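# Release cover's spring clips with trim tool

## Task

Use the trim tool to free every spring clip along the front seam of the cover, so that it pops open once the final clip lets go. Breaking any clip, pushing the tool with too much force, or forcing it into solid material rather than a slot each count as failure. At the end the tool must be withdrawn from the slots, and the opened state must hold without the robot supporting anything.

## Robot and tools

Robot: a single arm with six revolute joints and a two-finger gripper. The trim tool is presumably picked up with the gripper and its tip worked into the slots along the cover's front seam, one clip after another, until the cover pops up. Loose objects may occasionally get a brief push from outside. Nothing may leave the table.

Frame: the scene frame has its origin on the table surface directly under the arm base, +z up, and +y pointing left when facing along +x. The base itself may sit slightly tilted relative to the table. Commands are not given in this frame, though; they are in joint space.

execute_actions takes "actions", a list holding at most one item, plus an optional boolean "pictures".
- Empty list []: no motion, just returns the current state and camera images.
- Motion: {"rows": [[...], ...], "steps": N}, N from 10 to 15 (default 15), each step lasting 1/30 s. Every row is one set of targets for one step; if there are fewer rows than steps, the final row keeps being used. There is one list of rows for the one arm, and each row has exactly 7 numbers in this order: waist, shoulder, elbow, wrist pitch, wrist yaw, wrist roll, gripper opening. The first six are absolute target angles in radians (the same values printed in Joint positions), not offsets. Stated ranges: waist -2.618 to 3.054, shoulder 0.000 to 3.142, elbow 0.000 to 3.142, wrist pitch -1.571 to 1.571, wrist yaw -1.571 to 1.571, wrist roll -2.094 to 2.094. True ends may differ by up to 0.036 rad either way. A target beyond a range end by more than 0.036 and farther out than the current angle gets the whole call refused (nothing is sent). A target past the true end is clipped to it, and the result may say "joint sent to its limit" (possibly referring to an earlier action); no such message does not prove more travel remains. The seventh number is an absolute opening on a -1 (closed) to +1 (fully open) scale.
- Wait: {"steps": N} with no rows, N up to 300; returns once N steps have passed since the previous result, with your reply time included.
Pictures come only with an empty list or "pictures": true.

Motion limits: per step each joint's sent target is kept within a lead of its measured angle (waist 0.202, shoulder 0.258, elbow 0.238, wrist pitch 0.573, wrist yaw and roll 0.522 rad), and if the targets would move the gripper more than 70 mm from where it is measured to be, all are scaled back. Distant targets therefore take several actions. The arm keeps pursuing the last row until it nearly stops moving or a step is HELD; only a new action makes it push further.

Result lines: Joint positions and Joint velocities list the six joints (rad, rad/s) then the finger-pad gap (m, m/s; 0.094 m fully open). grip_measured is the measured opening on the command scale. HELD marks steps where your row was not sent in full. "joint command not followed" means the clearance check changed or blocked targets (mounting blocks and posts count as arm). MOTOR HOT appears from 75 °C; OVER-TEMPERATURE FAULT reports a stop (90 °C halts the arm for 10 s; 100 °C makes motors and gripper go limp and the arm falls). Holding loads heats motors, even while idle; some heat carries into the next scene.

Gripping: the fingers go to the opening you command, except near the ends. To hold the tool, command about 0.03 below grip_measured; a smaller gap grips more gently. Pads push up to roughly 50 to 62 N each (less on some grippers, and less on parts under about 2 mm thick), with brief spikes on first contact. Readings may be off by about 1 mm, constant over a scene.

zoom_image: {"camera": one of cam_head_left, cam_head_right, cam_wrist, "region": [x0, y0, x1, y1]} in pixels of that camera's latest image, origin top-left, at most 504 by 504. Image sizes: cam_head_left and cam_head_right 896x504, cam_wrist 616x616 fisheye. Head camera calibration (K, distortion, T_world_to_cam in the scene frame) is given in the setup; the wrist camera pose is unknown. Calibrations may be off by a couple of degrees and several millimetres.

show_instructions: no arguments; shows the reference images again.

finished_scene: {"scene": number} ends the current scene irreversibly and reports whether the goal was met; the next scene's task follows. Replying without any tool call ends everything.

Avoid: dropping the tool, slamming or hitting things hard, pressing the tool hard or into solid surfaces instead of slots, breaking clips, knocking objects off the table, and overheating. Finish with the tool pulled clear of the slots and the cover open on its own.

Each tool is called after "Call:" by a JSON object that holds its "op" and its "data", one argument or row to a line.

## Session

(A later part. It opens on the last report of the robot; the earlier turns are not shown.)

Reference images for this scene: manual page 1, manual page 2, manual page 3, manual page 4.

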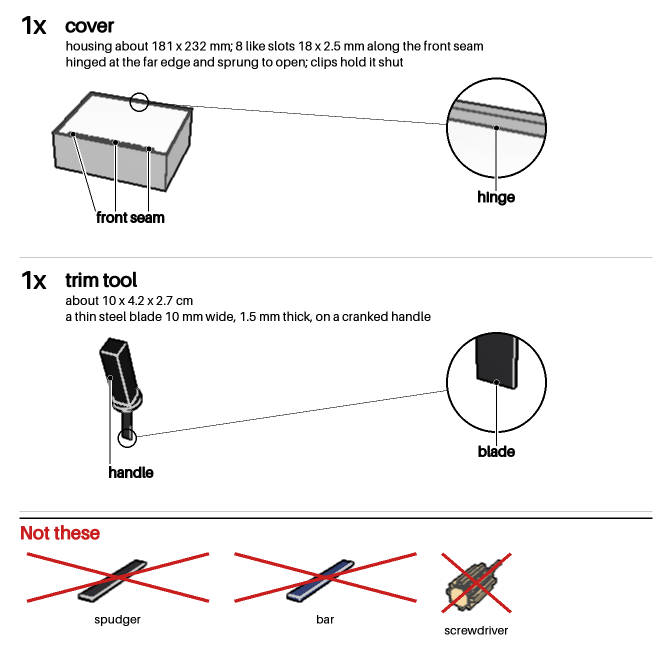

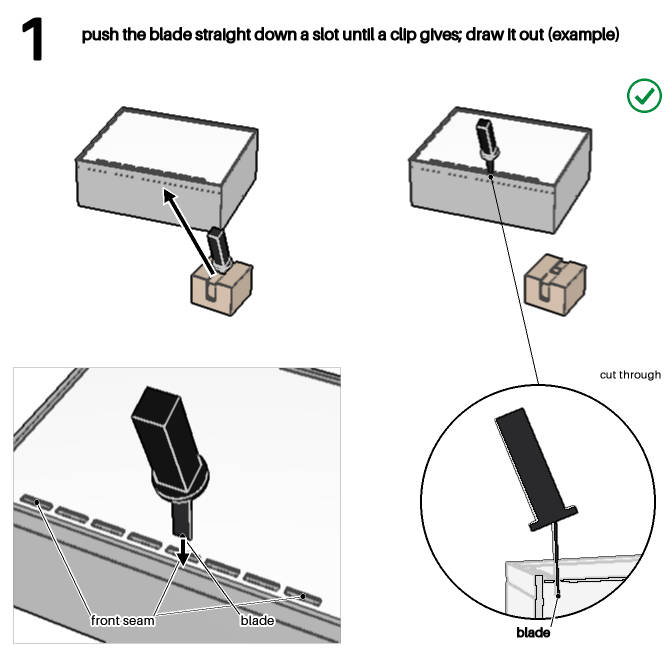

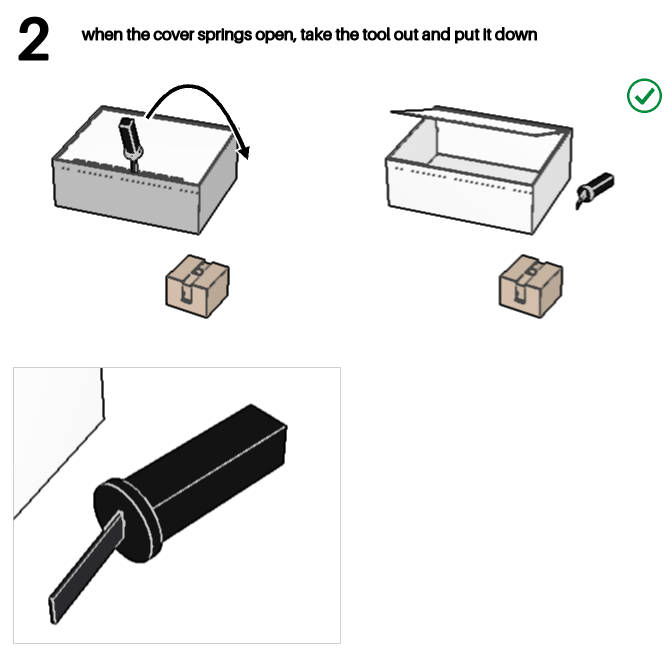

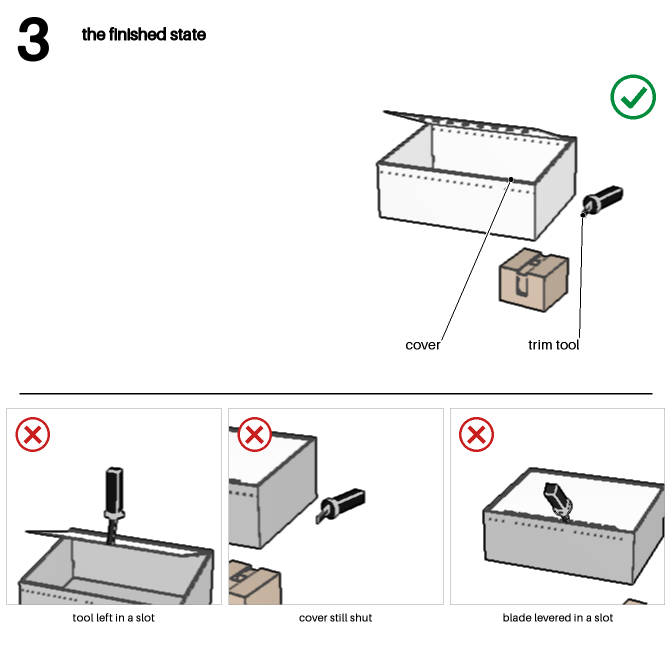

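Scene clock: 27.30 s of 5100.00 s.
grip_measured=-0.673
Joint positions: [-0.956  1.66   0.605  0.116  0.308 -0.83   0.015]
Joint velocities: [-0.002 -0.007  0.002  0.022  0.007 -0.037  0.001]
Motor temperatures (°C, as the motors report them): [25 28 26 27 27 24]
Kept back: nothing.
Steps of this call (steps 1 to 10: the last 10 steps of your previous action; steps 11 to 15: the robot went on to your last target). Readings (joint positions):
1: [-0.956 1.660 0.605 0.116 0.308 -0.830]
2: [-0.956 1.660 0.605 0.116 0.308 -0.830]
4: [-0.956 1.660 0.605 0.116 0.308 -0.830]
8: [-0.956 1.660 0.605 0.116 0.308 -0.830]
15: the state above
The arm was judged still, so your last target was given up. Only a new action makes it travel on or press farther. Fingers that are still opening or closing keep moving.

Call:
{"op": "execute_actions", "data": {
  "actions": [
    {"rows":[[-0.938,1.630,0.57,0.094,0.320,-0.818,-0.71],[-0.935,1.622,0.57,0.082,0.322,-0.815,-0.71],[-0.931,1.610,0.568,0.070,0.324,-0.812,-0.71],[-0.928,1.598,0.567,0.058,0.326,-0.809,-0.71],[-0.925,1.586,0.566,0.046,0.327,-0.806,-0.71],[-0.921,1.575,0.565,0.034,0.329,-0.804,-0.71],[-0.918,1.563,0.564,0.023,0.331,-0.801,-0.71],[-0.915,1.552,0.563,0.011,0.333,-0.798,-0.71],[-0.912,1.540,0.562,-0.001,0.335,-0.795,-0.71],[-0.908,1.528,0.561,-0.013,0.337,-0.792,-0.71],[-0.905,1.517,0.560,-0.024,0.338,-0.789,-0.71],[-0.902,1.505,0.560,-0.036,0.340,-0.787,-0.71],[-0.899,1.494,0.560,-0.048,0.342,-0.784,-0.71],[-0.895,1.482,0.560,-0.059,0.344,-0.781,-0.71],[-0.892,1.471,0.560,-0.071,0.346,-0.778,-0.71]],"steps":15}
  ]
}}

Call:
{"op": "execute_actions", "data": {
  "actions": [
    {"rows":[[-0.889,1.459,0.56,-0.083,0.348,-0.775,-0.71],[-0.886,1.448,0.56,-0.094,0.350,-0.772,-0.71],[-0.882,1.436,0.56,-0.106,0.352,-0.769,-0.71],[-0.879,1.425,0.56,-0.118,0.354,-0.766,-0.71],[-0.876,1.414,0.56,-0.132,0.355,-0.764,-0.71]],"steps":14}
  ]
}}

Call:
{"op": "execute_actions", "data": {
  "actions": [
    {"steps":15}
  ],
  "pictures": true
}}

Scene clock: 29.73 s of 5100.00 s.
grip_measured=-0.673
Joint positions: [-0.946  1.625  0.593  0.095  0.314 -0.823  0.015]
Joint velocities: [ 0.125 -0.32  -0.085 -0.125  0.051  0.081 -0.001]
Motor temperatures (°C, as the motors report them): [25 28 26 27 27 24]
Steps of this call (steps 1 to 68: nothing new was sent; steps 69 to 73: the first 5 steps of this action). Readings (joint positions):
69: [-0.956 1.658 0.605 0.115 0.308 -0.829]
70: [-0.955 1.654 0.603 0.114 0.309 -0.828]
72: [-0.950 1.637 0.596 0.103 0.312 -0.825]
73: the state above

Scene clock: 30.20 s of 5100.00 s.
grip_measured=-0.673
Joint positions: [-0.899  1.461  0.584 -0.051  0.338 -0.787  0.015]
Joint velocities: [ 0.081 -0.32  -0.012 -0.418  0.007 -0.007 -0.001]
Motor temperatures (°C, as the motors report them): [25 28 26 27 27 24]
Steps of this call (steps 1 to 10: the last 10 steps of your previous action; steps 11 to 14: the first 4 steps of this action). Readings (joint positions):
11: [-0.908 1.496 0.584 -0.019 0.332 -0.796]
12: [-0.905 1.485 0.584 -0.030 0.334 -0.793]
14: the state above

Scene clock: 30.70 s of 5100.00 s.
grip_measured=-0.673
Joint positions: [-0.89   1.429  0.584 -0.111  0.347 -0.773  0.015]
Joint velocities: [-0.017 -0.012  0.007  0.051  0.066  0.051 -0.001]
Motor temperatures (°C, as the motors report them): [25 29 26 27 27 24]
Kept back: nothing.
Steps of this call (steps 1 to 10: the last 10 steps of your previous action; steps 11 to 15: the robot went on to your last target). Readings (joint positions):
1: [-0.895 1.450 0.584 -0.063 0.340 -0.784]
2: [-0.893 1.440 0.584 -0.073 0.341 -0.782]
4: [-0.890 1.430 0.584 -0.085 0.343 -0.779]
8: [-0.890 1.429 0.584 -0.102 0.346 -0.775]
15: the state above

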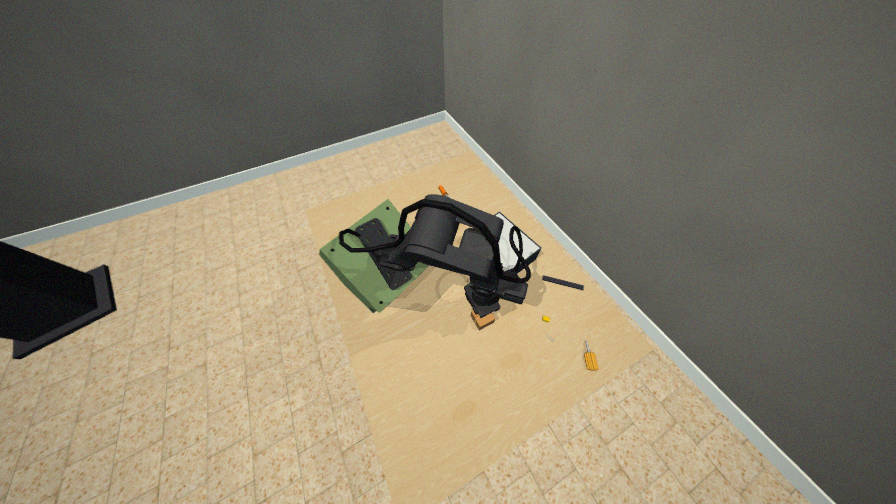

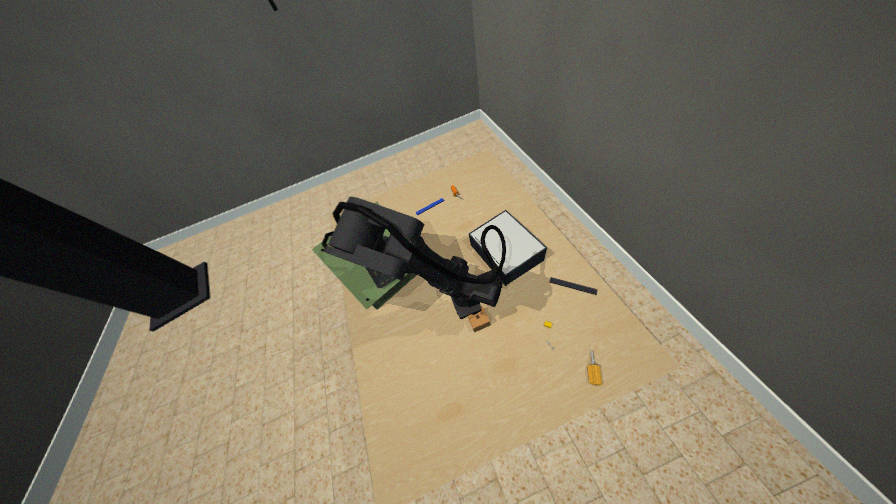

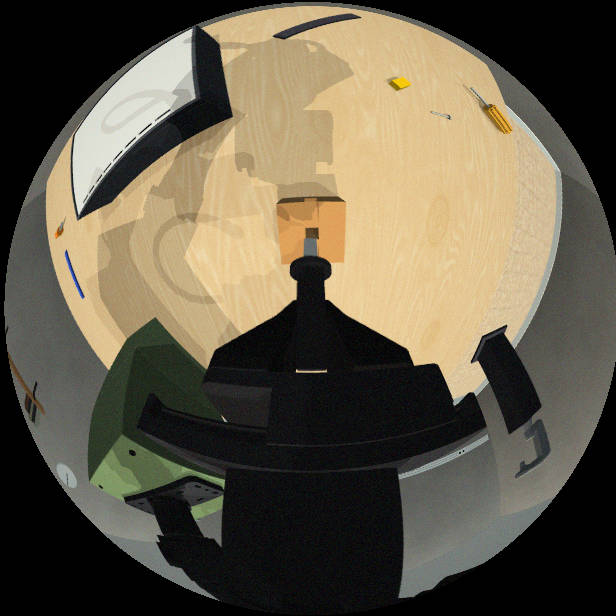

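Call:
{"op": "show_instructions", "data": {

}}

Call:
{"op": "zoom_image", "data": {
  "camera": "cam_wrist",
  "region": [260,200,360,300]
}}

Reference images for this scene: manual page 1, manual page 2, manual page 3, manual page 4.

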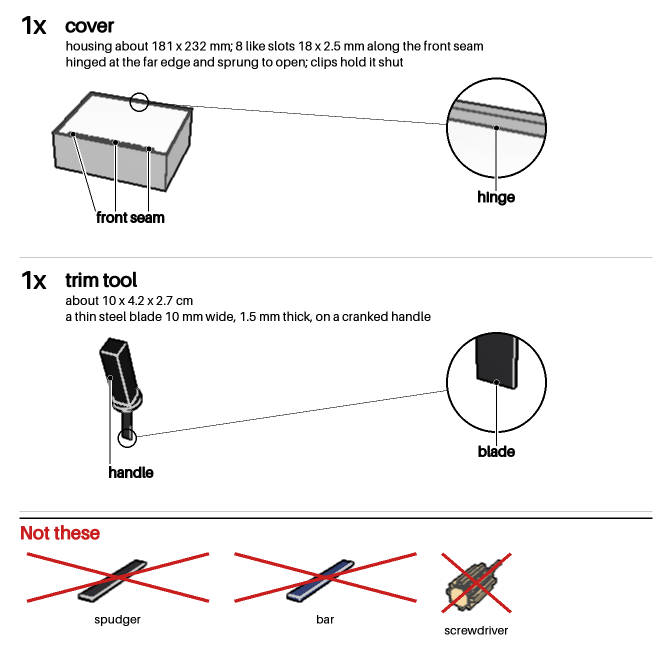

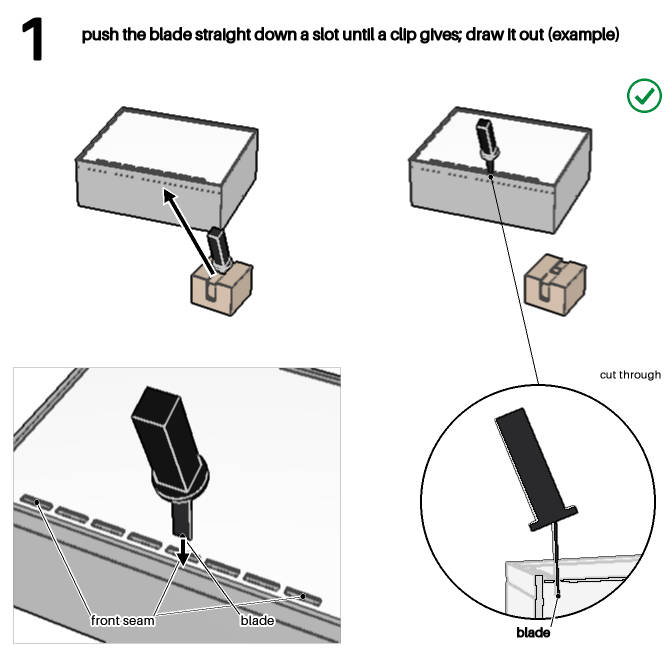

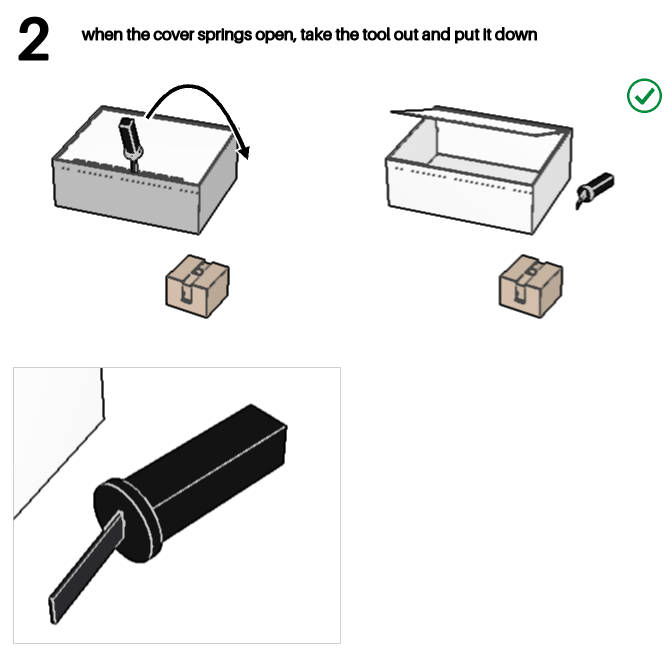

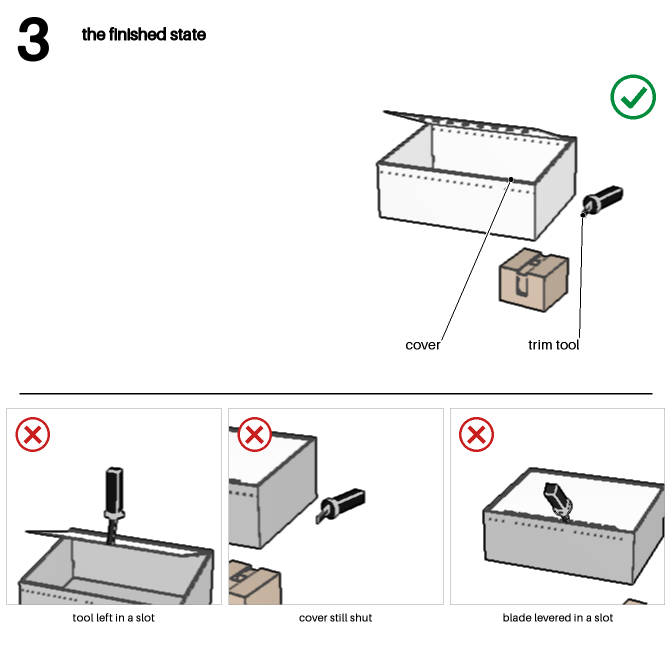

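Region (260, 200, 360, 300) of cam_wrist's 616x616 image, scaled by 5.040, with more detail than that image has.

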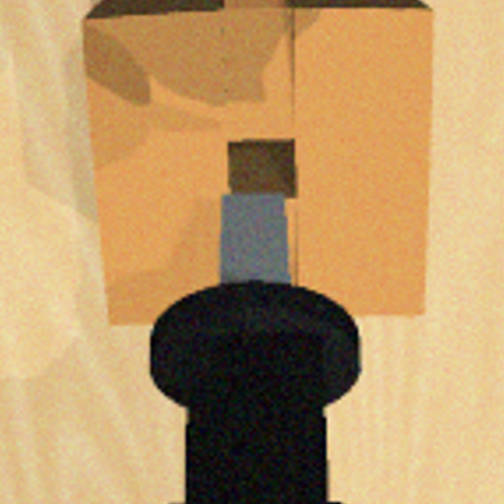

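Call:
{"op": "execute_actions", "data": {
  "actions": [
    {"rows":[[-0.87,1.42,0.63,-0.13,0.357,-0.755,-0.71],[-0.85,1.42,0.66,-0.15,0.367,-0.737,-0.71],[-0.83,1.425,0.69,-0.17,0.377,-0.719,-0.71],[-0.81,1.43,0.72,-0.19,0.387,-0.70,-0.71],[-0.79,1.44,0.75,-0.21,0.397,-0.68,-0.71],[-0.77,1.45,0.78,-0.23,0.407,-0.66,-0.71],[-0.75,1.46,0.81,-0.25,0.417,-0.64,-0.71],[-0.73,1.47,0.84,-0.27,0.427,-0.62,-0.71],[-0.71,1.48,0.87,-0.29,0.437,-0.60,-0.71],[-0.69,1.495,0.89,-0.305,0.447,-0.58,-0.71],[-0.67,1.51,0.91,-0.32,0.457,-0.56,-0.71],[-0.65,1.525,0.93,-0.335,0.467,-0.54,-0.71],[-0.63,1.54,0.95,-0.35,0.48,-0.52,-0.71],[-0.61,1.555,0.965,-0.36,0.49,-0.50,-0.71],[-0.59,1.57,0.98,-0.37,0.50,-0.48,-0.71]],"steps":15}
  ]
}}

Call:
{"op": "execute_actions", "data": {
  "actions": [
    {"rows":[[-0.565,1.585,0.99,-0.382,0.512,-0.462,-0.71],[-0.54,1.60,1.00,-0.394,0.524,-0.444,-0.71],[-0.515,1.615,1.01,-0.406,0.536,-0.426,-0.71],[-0.49,1.63,1.02,-0.418,0.548,-0.408,-0.71],[-0.465,1.645,1.03,-0.43,0.56,-0.39,-0.71],[-0.44,1.66,1.04,-0.442,0.572,-0.372,-0.71],[-0.415,1.675,1.05,-0.454,0.584,-0.354,-0.71],[-0.39,1.69,1.06,-0.466,0.596,-0.336,-0.71],[-0.365,1.705,1.07,-0.478,0.608,-0.318,-0.71],[-0.34,1.72,1.075,-0.49,0.62,-0.30,-0.71],[-0.32,1.74,1.078,-0.502,0.63,-0.285,-0.71],[-0.30,1.755,1.078,-0.514,0.638,-0.27,-0.71],[-0.28,1.77,1.078,-0.526,0.643,-0.258,-0.71],[-0.265,1.785,1.078,-0.536,0.645,-0.25,-0.71],[-0.257,1.797,1.078,-0.541,0.645,-0.245,-0.71]],"steps":15}
  ]
}}

Call:
{"op": "execute_actions", "data": {
  "actions": [
    {"steps":22}
  ],
  "pictures": true
}}

Scene clock: 35.27 s of 5100.00 s.
grip_measured=-0.673
Joint positions: [-0.842  1.429  0.66  -0.166  0.368 -0.739  0.015]
Joint velocities: [ 0.554  0.002  0.838 -0.33   0.183  0.286 -0.   ]
Motor temperatures (°C, as the motors report them): [25 29 26 27 27 24]
Steps of this call (steps 1 to 15: the robot went on to your last target; steps 16 to 90: nothing new was sent; then 1.40 s passed at rest; steps 91 to 95: the first 5 steps of this action). Readings (joint positions):
91: [-0.889 1.429 0.586 -0.115 0.348 -0.771]
92: [-0.885 1.429 0.594 -0.124 0.351 -0.767]
94: [-0.861 1.429 0.632 -0.152 0.362 -0.750]
95: the state above

Scene clock: 35.77 s of 5100.00 s.
grip_measured=-0.673
Joint positions: [-0.525  1.605  0.989 -0.347  0.508 -0.475  0.015]
Joint velocities: [ 0.72   0.471  0.237 -0.432  0.315  0.535 -0.001]
Motor temperatures (°C, as the motors report them): [25 29 26 27 27 24]
Steps of this call (steps 1 to 10: the last 10 steps of your previous action; steps 11 to 15: the first 5 steps of this action). Readings (joint positions):
11: [-0.619 1.538 0.952 -0.290 0.464 -0.549]
12: [-0.597 1.555 0.963 -0.304 0.474 -0.530]
14: [-0.550 1.588 0.981 -0.332 0.497 -0.493]
15: the state above

Scene clock: 36.50 s of 5100.00 s.
grip_measured=-0.673
Joint positions: [-0.264  1.793  1.055 -0.521  0.632 -0.258  0.015]
Joint velocities: [-0.012 -0.002  0.007 -0.051 -0.081 -0.11  -0.001]
Motor temperatures (°C, as the motors report them): [25 29 26 26 27 24]
Kept back: nothing.
Steps of this call (steps 1 to 10: the last 10 steps of your previous action; steps 11 to 22: the robot went on to your last target). Readings (joint positions):
1: [-0.500 1.622 0.998 -0.362 0.518 -0.457]
2: [-0.474 1.638 1.006 -0.377 0.529 -0.438]
4: [-0.424 1.669 1.025 -0.405 0.552 -0.402]
8: [-0.329 1.728 1.053 -0.449 0.594 -0.333]
22: the state above

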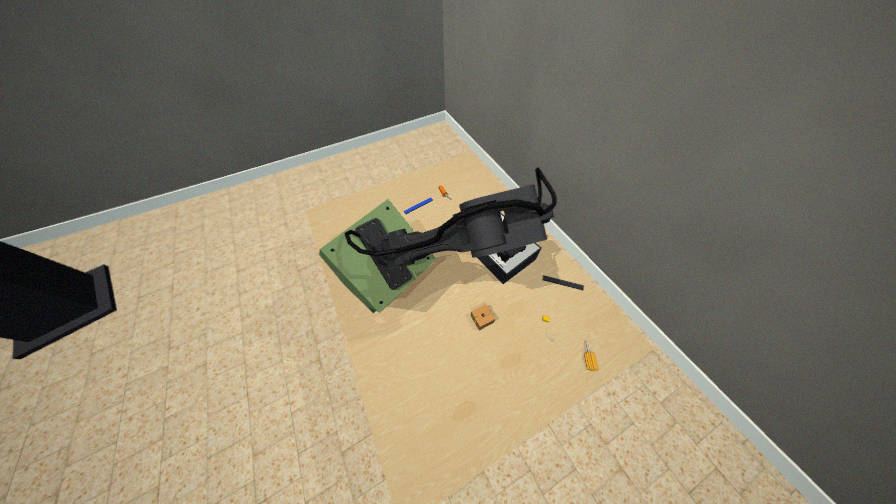

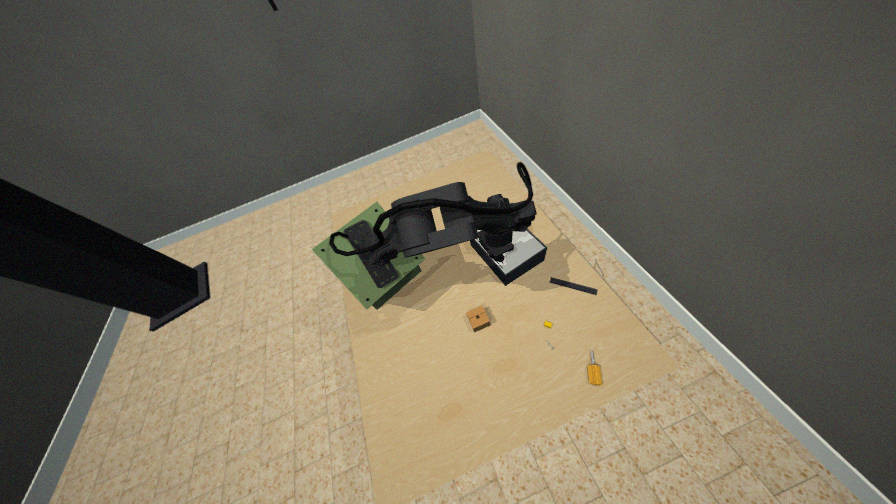

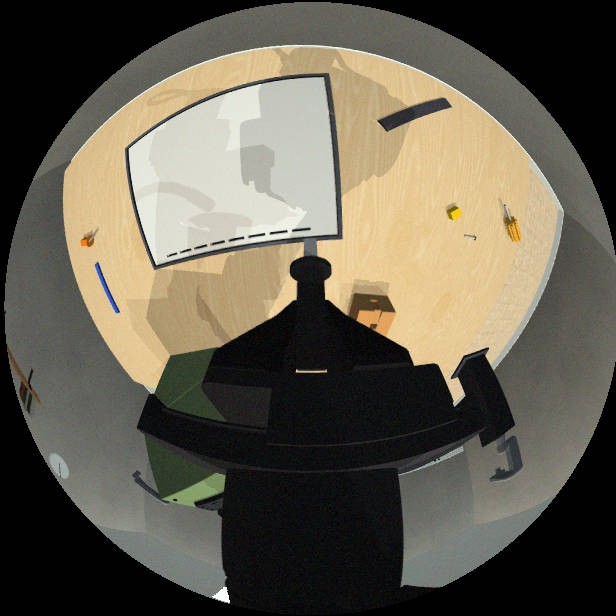

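Call:
{"op": "zoom_image", "data": {
  "camera": "cam_wrist",
  "region": [150,190,370,290]
}}

Region (150, 190, 370, 290) of cam_wrist's 616x616 image, scaled by 2.291, with more detail than that image has; it fills the top 229 rows of this view, and the rest is white.

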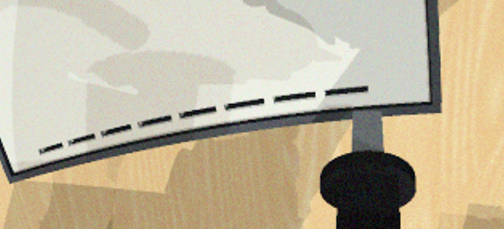

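Call:
{"op": "execute_actions", "data": {
  "actions": [
    {"rows":[[-0.272,1.82,1.02,-0.50,0.625,-0.275,-0.71],[-0.276,1.826,1.018,-0.49,0.623,-0.29,-0.71],[-0.280,1.832,1.016,-0.48,0.622,-0.305,-0.71],[-0.284,1.838,1.014,-0.47,0.621,-0.32,-0.71],[-0.288,1.844,1.012,-0.46,0.620,-0.335,-0.71],[-0.292,1.850,1.010,-0.45,0.619,-0.35,-0.71],[-0.296,1.856,1.008,-0.44,0.618,-0.365,-0.71],[-0.300,1.862,1.006,-0.43,0.617,-0.38,-0.71],[-0.304,1.868,1.004,-0.42,0.616,-0.395,-0.71],[-0.307,1.875,1.004,-0.405,0.615,-0.412,-0.71],[-0.307,1.875,1.004,-0.393,0.614,-0.412,-0.71]],"steps":15}
  ]
}}

Call:
{"op": "execute_actions", "data": {
  "actions": [
    {"steps":20}
  ],
  "pictures": true
}}

Call:
{"op": "zoom_image", "data": {
  "camera": "cam_wrist",
  "region": [220,190,400,290]
}}

Scene clock: 40.33 s of 5100.00 s.
grip_measured=-0.673
Joint positions: [-0.276  1.812  1.046 -0.499  0.634 -0.285  0.015]
Joint velocities: [-0.12   0.193 -0.125  0.212 -0.051 -0.3   -0.001]
Motor temperatures (°C, as the motors report them): [25 29 27 26 27 24]
Steps of this call (steps 1 to 30: the robot went on to your last target; steps 31 to 90: nothing new was sent; then 0.67 s passed at rest; steps 91 to 95: the first 5 steps of this action). Readings (joint positions):
91: [-0.265 1.794 1.055 -0.523 0.635 -0.256]
92: [-0.266 1.797 1.055 -0.519 0.635 -0.260]
94: [-0.271 1.806 1.050 -0.506 0.635 -0.275]
95: the state above

Scene clock: 41.00 s of 5100.00 s.
grip_measured=-0.673
Joint positions: [-0.307  1.865  1.023 -0.431  0.628 -0.4    0.015]
Joint velocities: [-0.002 -0.002  0.017 -0.022  0.037 -0.066  0.   ]
Motor temperatures (°C, as the motors report them): [25 29 26 26 27 24]
Kept back: nothing.
Steps of this call (steps 1 to 10: the last 10 steps of your previous action; steps 11 to 20: the robot went on to your last target). Readings (joint positions):
1: [-0.280 1.820 1.042 -0.492 0.634 -0.296]
2: [-0.285 1.828 1.037 -0.485 0.633 -0.307]
4: [-0.295 1.843 1.030 -0.471 0.632 -0.332]
8: [-0.306 1.864 1.023 -0.440 0.629 -0.374]
20: the state above

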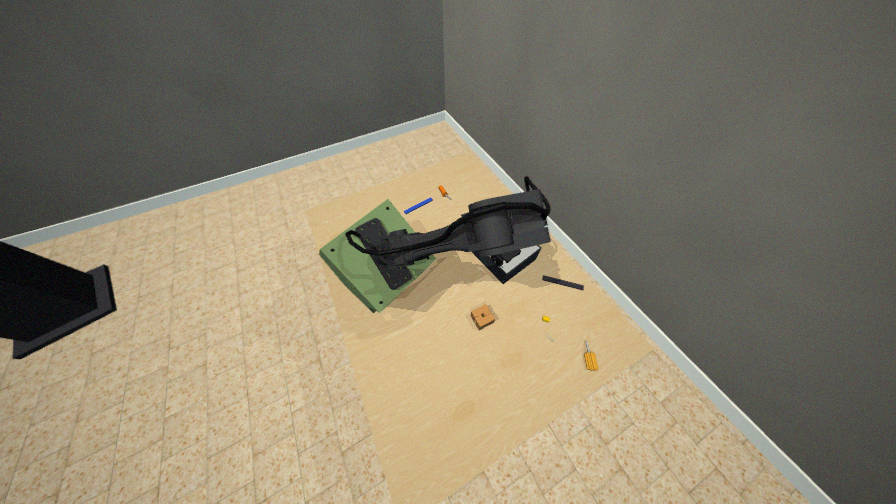

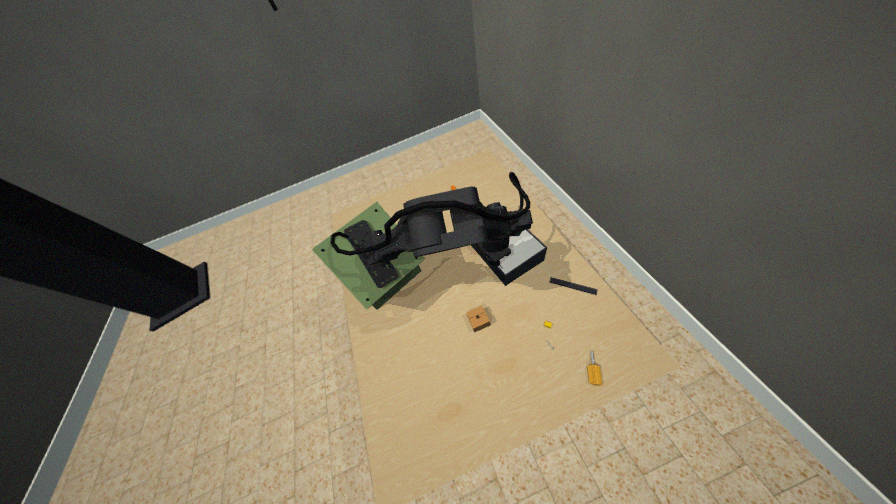

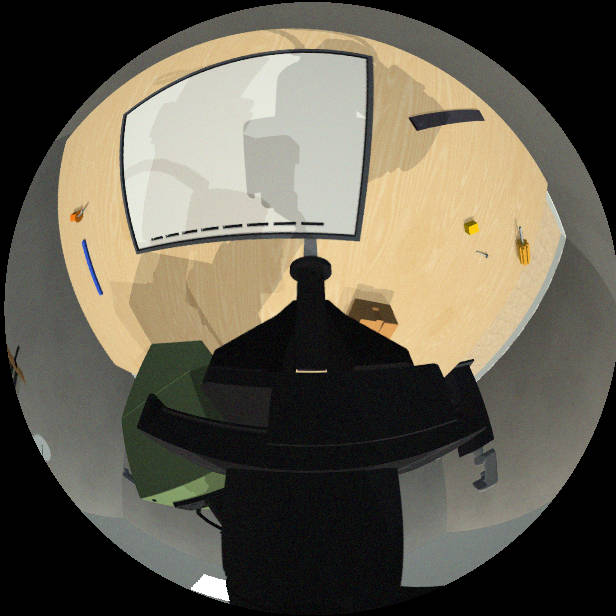

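Region (220, 190, 400, 290) of cam_wrist's 616x616 image, scaled by 2.800, with more detail than that image has.

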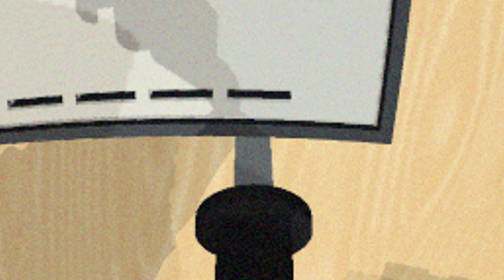

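Call:
{"op": "execute_actions", "data": {
  "actions": [
    {"rows":[[-0.307,1.865,1.069,-0.40,0.618,-0.408,-0.71],[-0.307,1.865,1.069,-0.398,0.618,-0.408,-0.71],[-0.307,1.895,1.069,-0.398,0.618,-0.408,-0.71],[-0.307,1.895,1.069,-0.398,0.618,-0.408,-0.71],[-0.307,1.888,1.069,-0.398,0.618,-0.408,-0.71]],"steps":15}
  ]
}}

Call:
{"op": "execute_actions", "data": {
  "actions": [
    {"steps":20}
  ],
  "pictures": true
}}

Call:
{"op": "zoom_image", "data": {
  "camera": "cam_wrist",
  "region": [260,205,360,265]
}}

Scene clock: 43.27 s of 5100.00 s.
grip_measured=-0.673
Joint positions: [-0.309  1.874  1.031 -0.434  0.628 -0.401  0.015]
Joint velocities: [-0.027  0.085  0.042 -0.051  0.022  0.051  0.   ]
Motor temperatures (°C, as the motors report them): [25 29 26 26 27 24]
Steps of this call (steps 1 to 15: the robot went on to your last target; steps 16 to 63: nothing new was sent; steps 64 to 68: the first 5 steps of this action). Readings (joint positions):
64: [-0.307 1.865 1.024 -0.431 0.628 -0.401]
65: [-0.307 1.865 1.026 -0.432 0.628 -0.401]
67: [-0.308 1.871 1.029 -0.434 0.628 -0.401]
68: the state above

Scene clock: 43.93 s of 5100.00 s.
grip_measured=-0.673
Joint positions: [-0.31   1.877  1.033 -0.434  0.628 -0.401  0.015]
Joint velocities: [-0.007 -0.012 -0.012 -0.037  0.007 -0.022  0.   ]
Motor temperatures (°C, as the motors report them): [25 29 26 26 27 24]
Kept back: nothing.
Steps of this call (steps 1 to 10: the last 10 steps of your previous action; steps 11 to 15: the robot went on to your last target; steps 16 to 20: nothing new was sent). Readings (joint positions):
1: [-0.310 1.877 1.032 -0.434 0.628 -0.401]
2: [-0.310 1.877 1.033 -0.434 0.628 -0.401]
4: [-0.310 1.877 1.033 -0.434 0.628 -0.401]
8: [-0.310 1.877 1.033 -0.434 0.628 -0.401]
20: the state above
The arm was judged still, so your last target was given up. Only a new action makes it travel on or press farther. Fingers that are still opening or closing keep moving.

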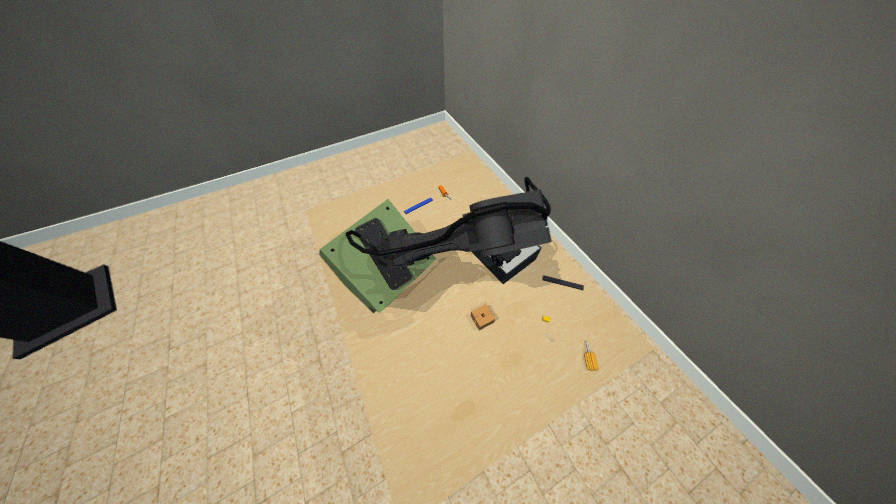

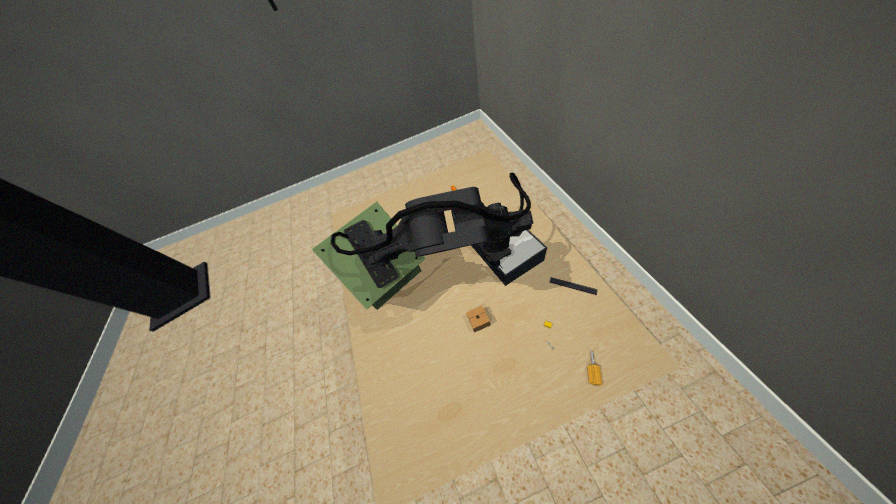

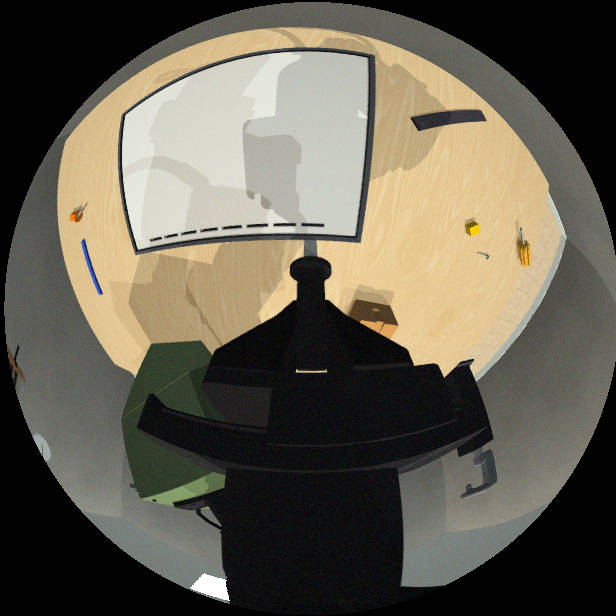

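Region (260, 205, 360, 265) of cam_wrist's 616x616 image, scaled by 5.040, with more detail than that image has; it fills the top 302 rows of this view, and the rest is white.

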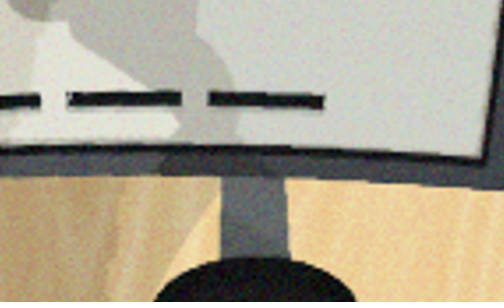

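Call:
{"op": "execute_actions", "data": {
  "actions": [
    {"rows":[[-0.307,1.85,1.033,-0.455,0.628,-0.401,-0.71],[-0.307,1.845,1.033,-0.46,0.628,-0.401,-0.71],[-0.307,1.84,1.033,-0.465,0.628,-0.401,-0.71],[-0.307,1.835,1.033,-0.47,0.628,-0.401,-0.71],[-0.307,1.83,1.033,-0.476,0.628,-0.401,-0.71]],"steps":13}
  ]
}}

Call:
{"op": "execute_actions", "data": {
  "actions": [
    {"steps":18}
  ],
  "pictures": true
}}

Call:
{"op": "zoom_image", "data": {
  "camera": "cam_wrist",
  "region": [260,205,360,265]
}}

Scene clock: 45.03 s of 5100.00 s.
grip_measured=-0.673
Joint positions: [-0.31   1.873  1.033 -0.44   0.628 -0.401  0.015]
Joint velocities: [ 0.007 -0.11  -0.002 -0.11  -0.051 -0.051 -0.001]
Motor temperatures (°C, as the motors report them): [25 29 27 26 27 24]
Steps of this call (steps 1 to 30: nothing new was sent; steps 31 to 33: the first 3 steps of this action). Readings (joint positions):
31: [-0.310 1.877 1.033 -0.437 0.628 -0.401]
32: [-0.310 1.876 1.033 -0.438 0.628 -0.401]
33: the state above

Scene clock: 45.63 s of 5100.00 s.
grip_measured=-0.673
Joint positions: [-0.31   1.846  1.033 -0.458  0.628 -0.401  0.015]
Joint velocities: [-0.002 -0.007 -0.022 -0.007 -0.007  0.022 -0.001]
Motor temperatures (°C, as the motors report them): [25 29 27 26 27 24]
Kept back: nothing.
Steps of this call (steps 1 to 10: the last 10 steps of your previous action; steps 11 to 18: the robot went on to your last target). Readings (joint positions):
1: [-0.310 1.868 1.033 -0.443 0.628 -0.401]
2: [-0.310 1.862 1.033 -0.448 0.628 -0.401]
4: [-0.310 1.852 1.033 -0.452 0.628 -0.401]
8: [-0.310 1.846 1.033 -0.454 0.628 -0.401]
18: the state above

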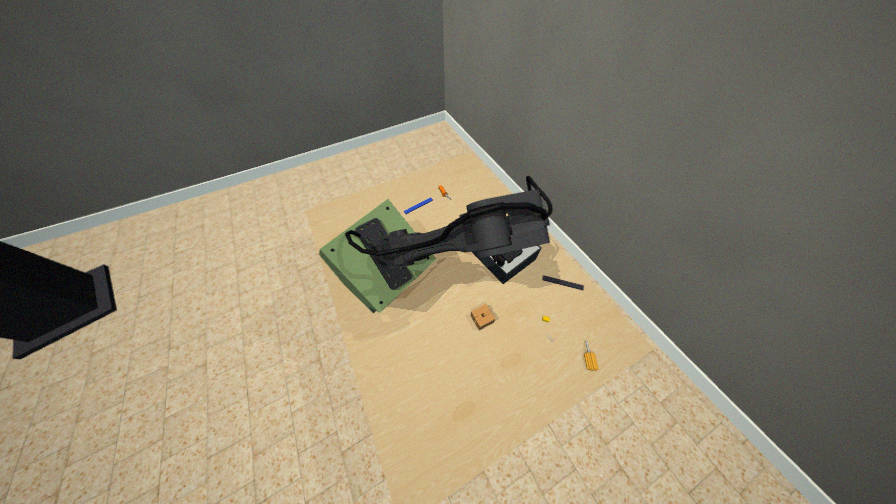

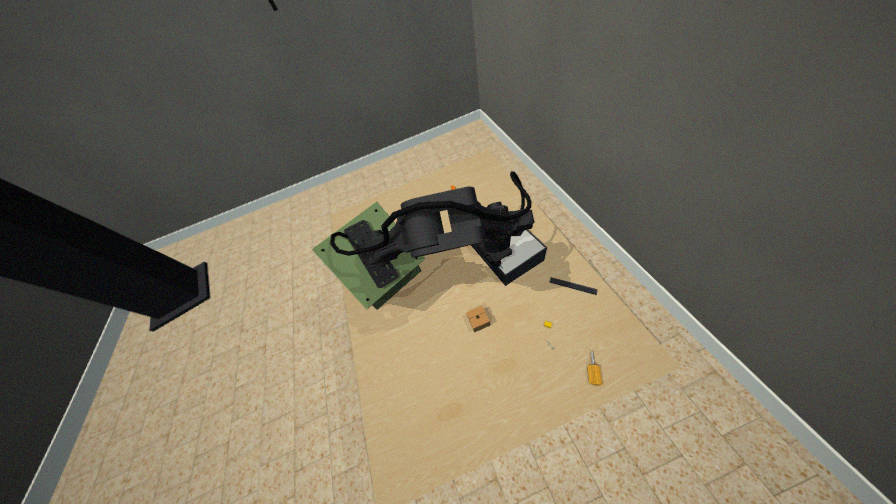

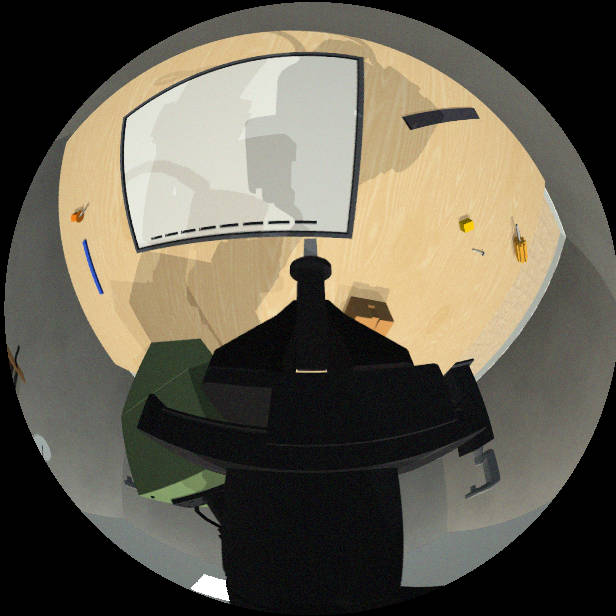

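Region (260, 205, 360, 265) of cam_wrist's 616x616 image, scaled by 5.040, with more detail than that image has; it fills the top 302 rows of this view, and the rest is white.

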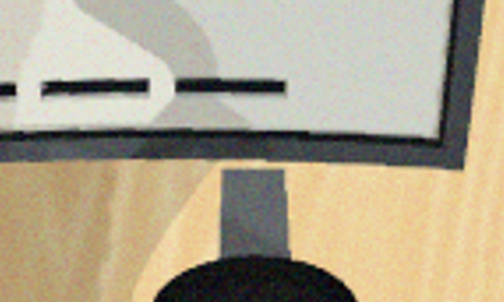

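Call:
{"op": "execute_actions", "data": {
  "actions": [
    {"rows":[[-0.295,1.846,1.075,-0.44,0.628,-0.401,-0.71],[-0.292,1.846,1.075,-0.434,0.628,-0.401,-0.71],[-0.289,1.846,1.072,-0.428,0.628,-0.401,-0.71],[-0.286,1.846,1.07,-0.422,0.628,-0.401,-0.71],[-0.284,1.846,1.07,-0.416,0.628,-0.401,-0.71],[-0.284,1.878,1.07,-0.410,0.628,-0.401,-0.71],[-0.284,1.878,1.07,-0.410,0.628,-0.401,-0.71],[-0.284,1.873,1.07,-0.410,0.628,-0.401,-0.71]],"steps":15}
  ]
}}

Call:
{"op": "execute_actions", "data": {
  "actions": [
    {"steps":20}
  ],
  "pictures": true
}}

Call:
{"op": "zoom_image", "data": {
  "camera": "cam_wrist",
  "region": [260,205,360,265]
}}

Scene clock: 48.10 s of 5100.00 s.
grip_measured=-0.673
Joint positions: [-0.309  1.846  1.043 -0.447  0.628 -0.401  0.015]
Joint velocities: [ 0.007  0.007  0.017  0.154 -0.007  0.095 -0.001]
Motor temperatures (°C, as the motors report them): [25 29 27 26 27 24]
Steps of this call (steps 1 to 15: the robot went on to your last target; steps 16 to 69: nothing new was sent; steps 70 to 74: the first 5 steps of this action). Readings (joint positions):
70: [-0.310 1.846 1.034 -0.458 0.628 -0.401]
71: [-0.310 1.846 1.037 -0.458 0.628 -0.401]
73: [-0.310 1.846 1.042 -0.452 0.628 -0.401]
74: the state above

Scene clock: 48.77 s of 5100.00 s.
grip_measured=-0.673
Joint positions: [-0.303  1.859  1.045 -0.426  0.628 -0.401  0.015]
Joint velocities: [-0.002  0.022 -0.007  0.007  0.037 -0.037  0.001]
Motor temperatures (°C, as the motors report them): [25 29 27 26 27 24]
Kept back: nothing.
Steps of this call (steps 1 to 10: the last 10 steps of your previous action; steps 11 to 20: the robot went on to your last target). Readings (joint positions):
1: [-0.308 1.848 1.044 -0.443 0.628 -0.401]
2: [-0.306 1.850 1.045 -0.438 0.628 -0.401]
4: [-0.304 1.856 1.045 -0.432 0.628 -0.401]
8: [-0.303 1.859 1.045 -0.430 0.628 -0.401]
20: the state above

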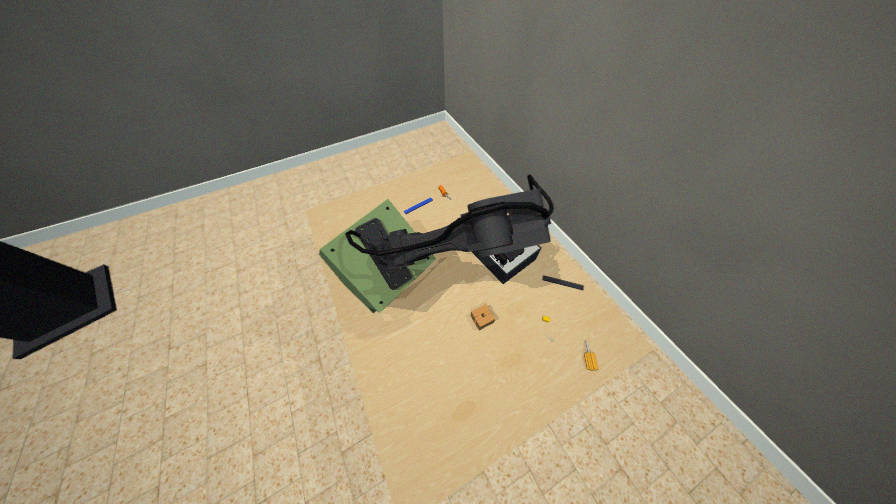

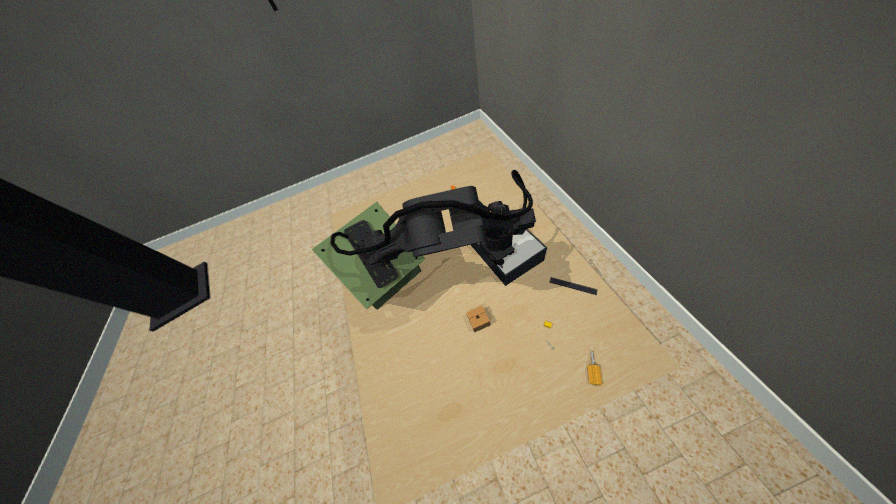

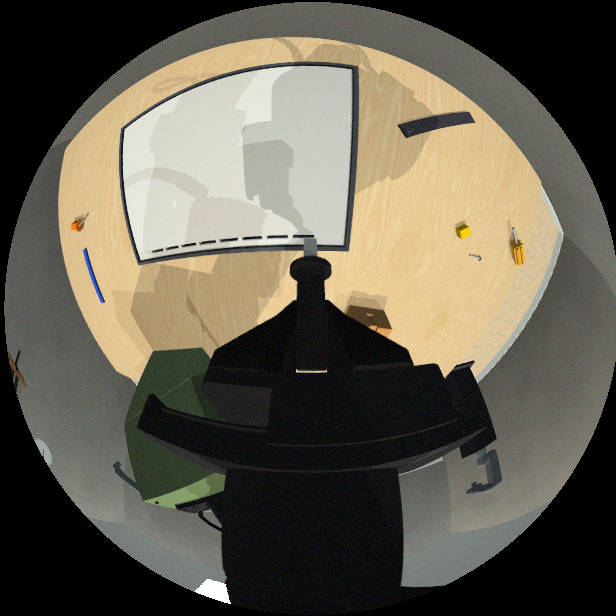

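Region (260, 205, 360, 265) of cam_wrist's 616x616 image, scaled by 5.040, with more detail than that image has; it fills the top 302 rows of this view, and the rest is white.

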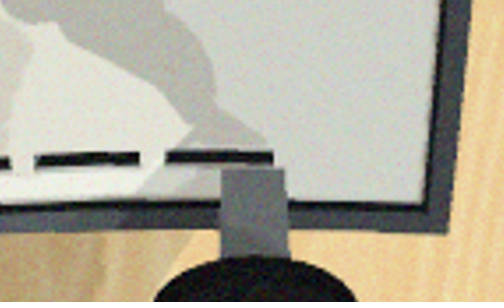

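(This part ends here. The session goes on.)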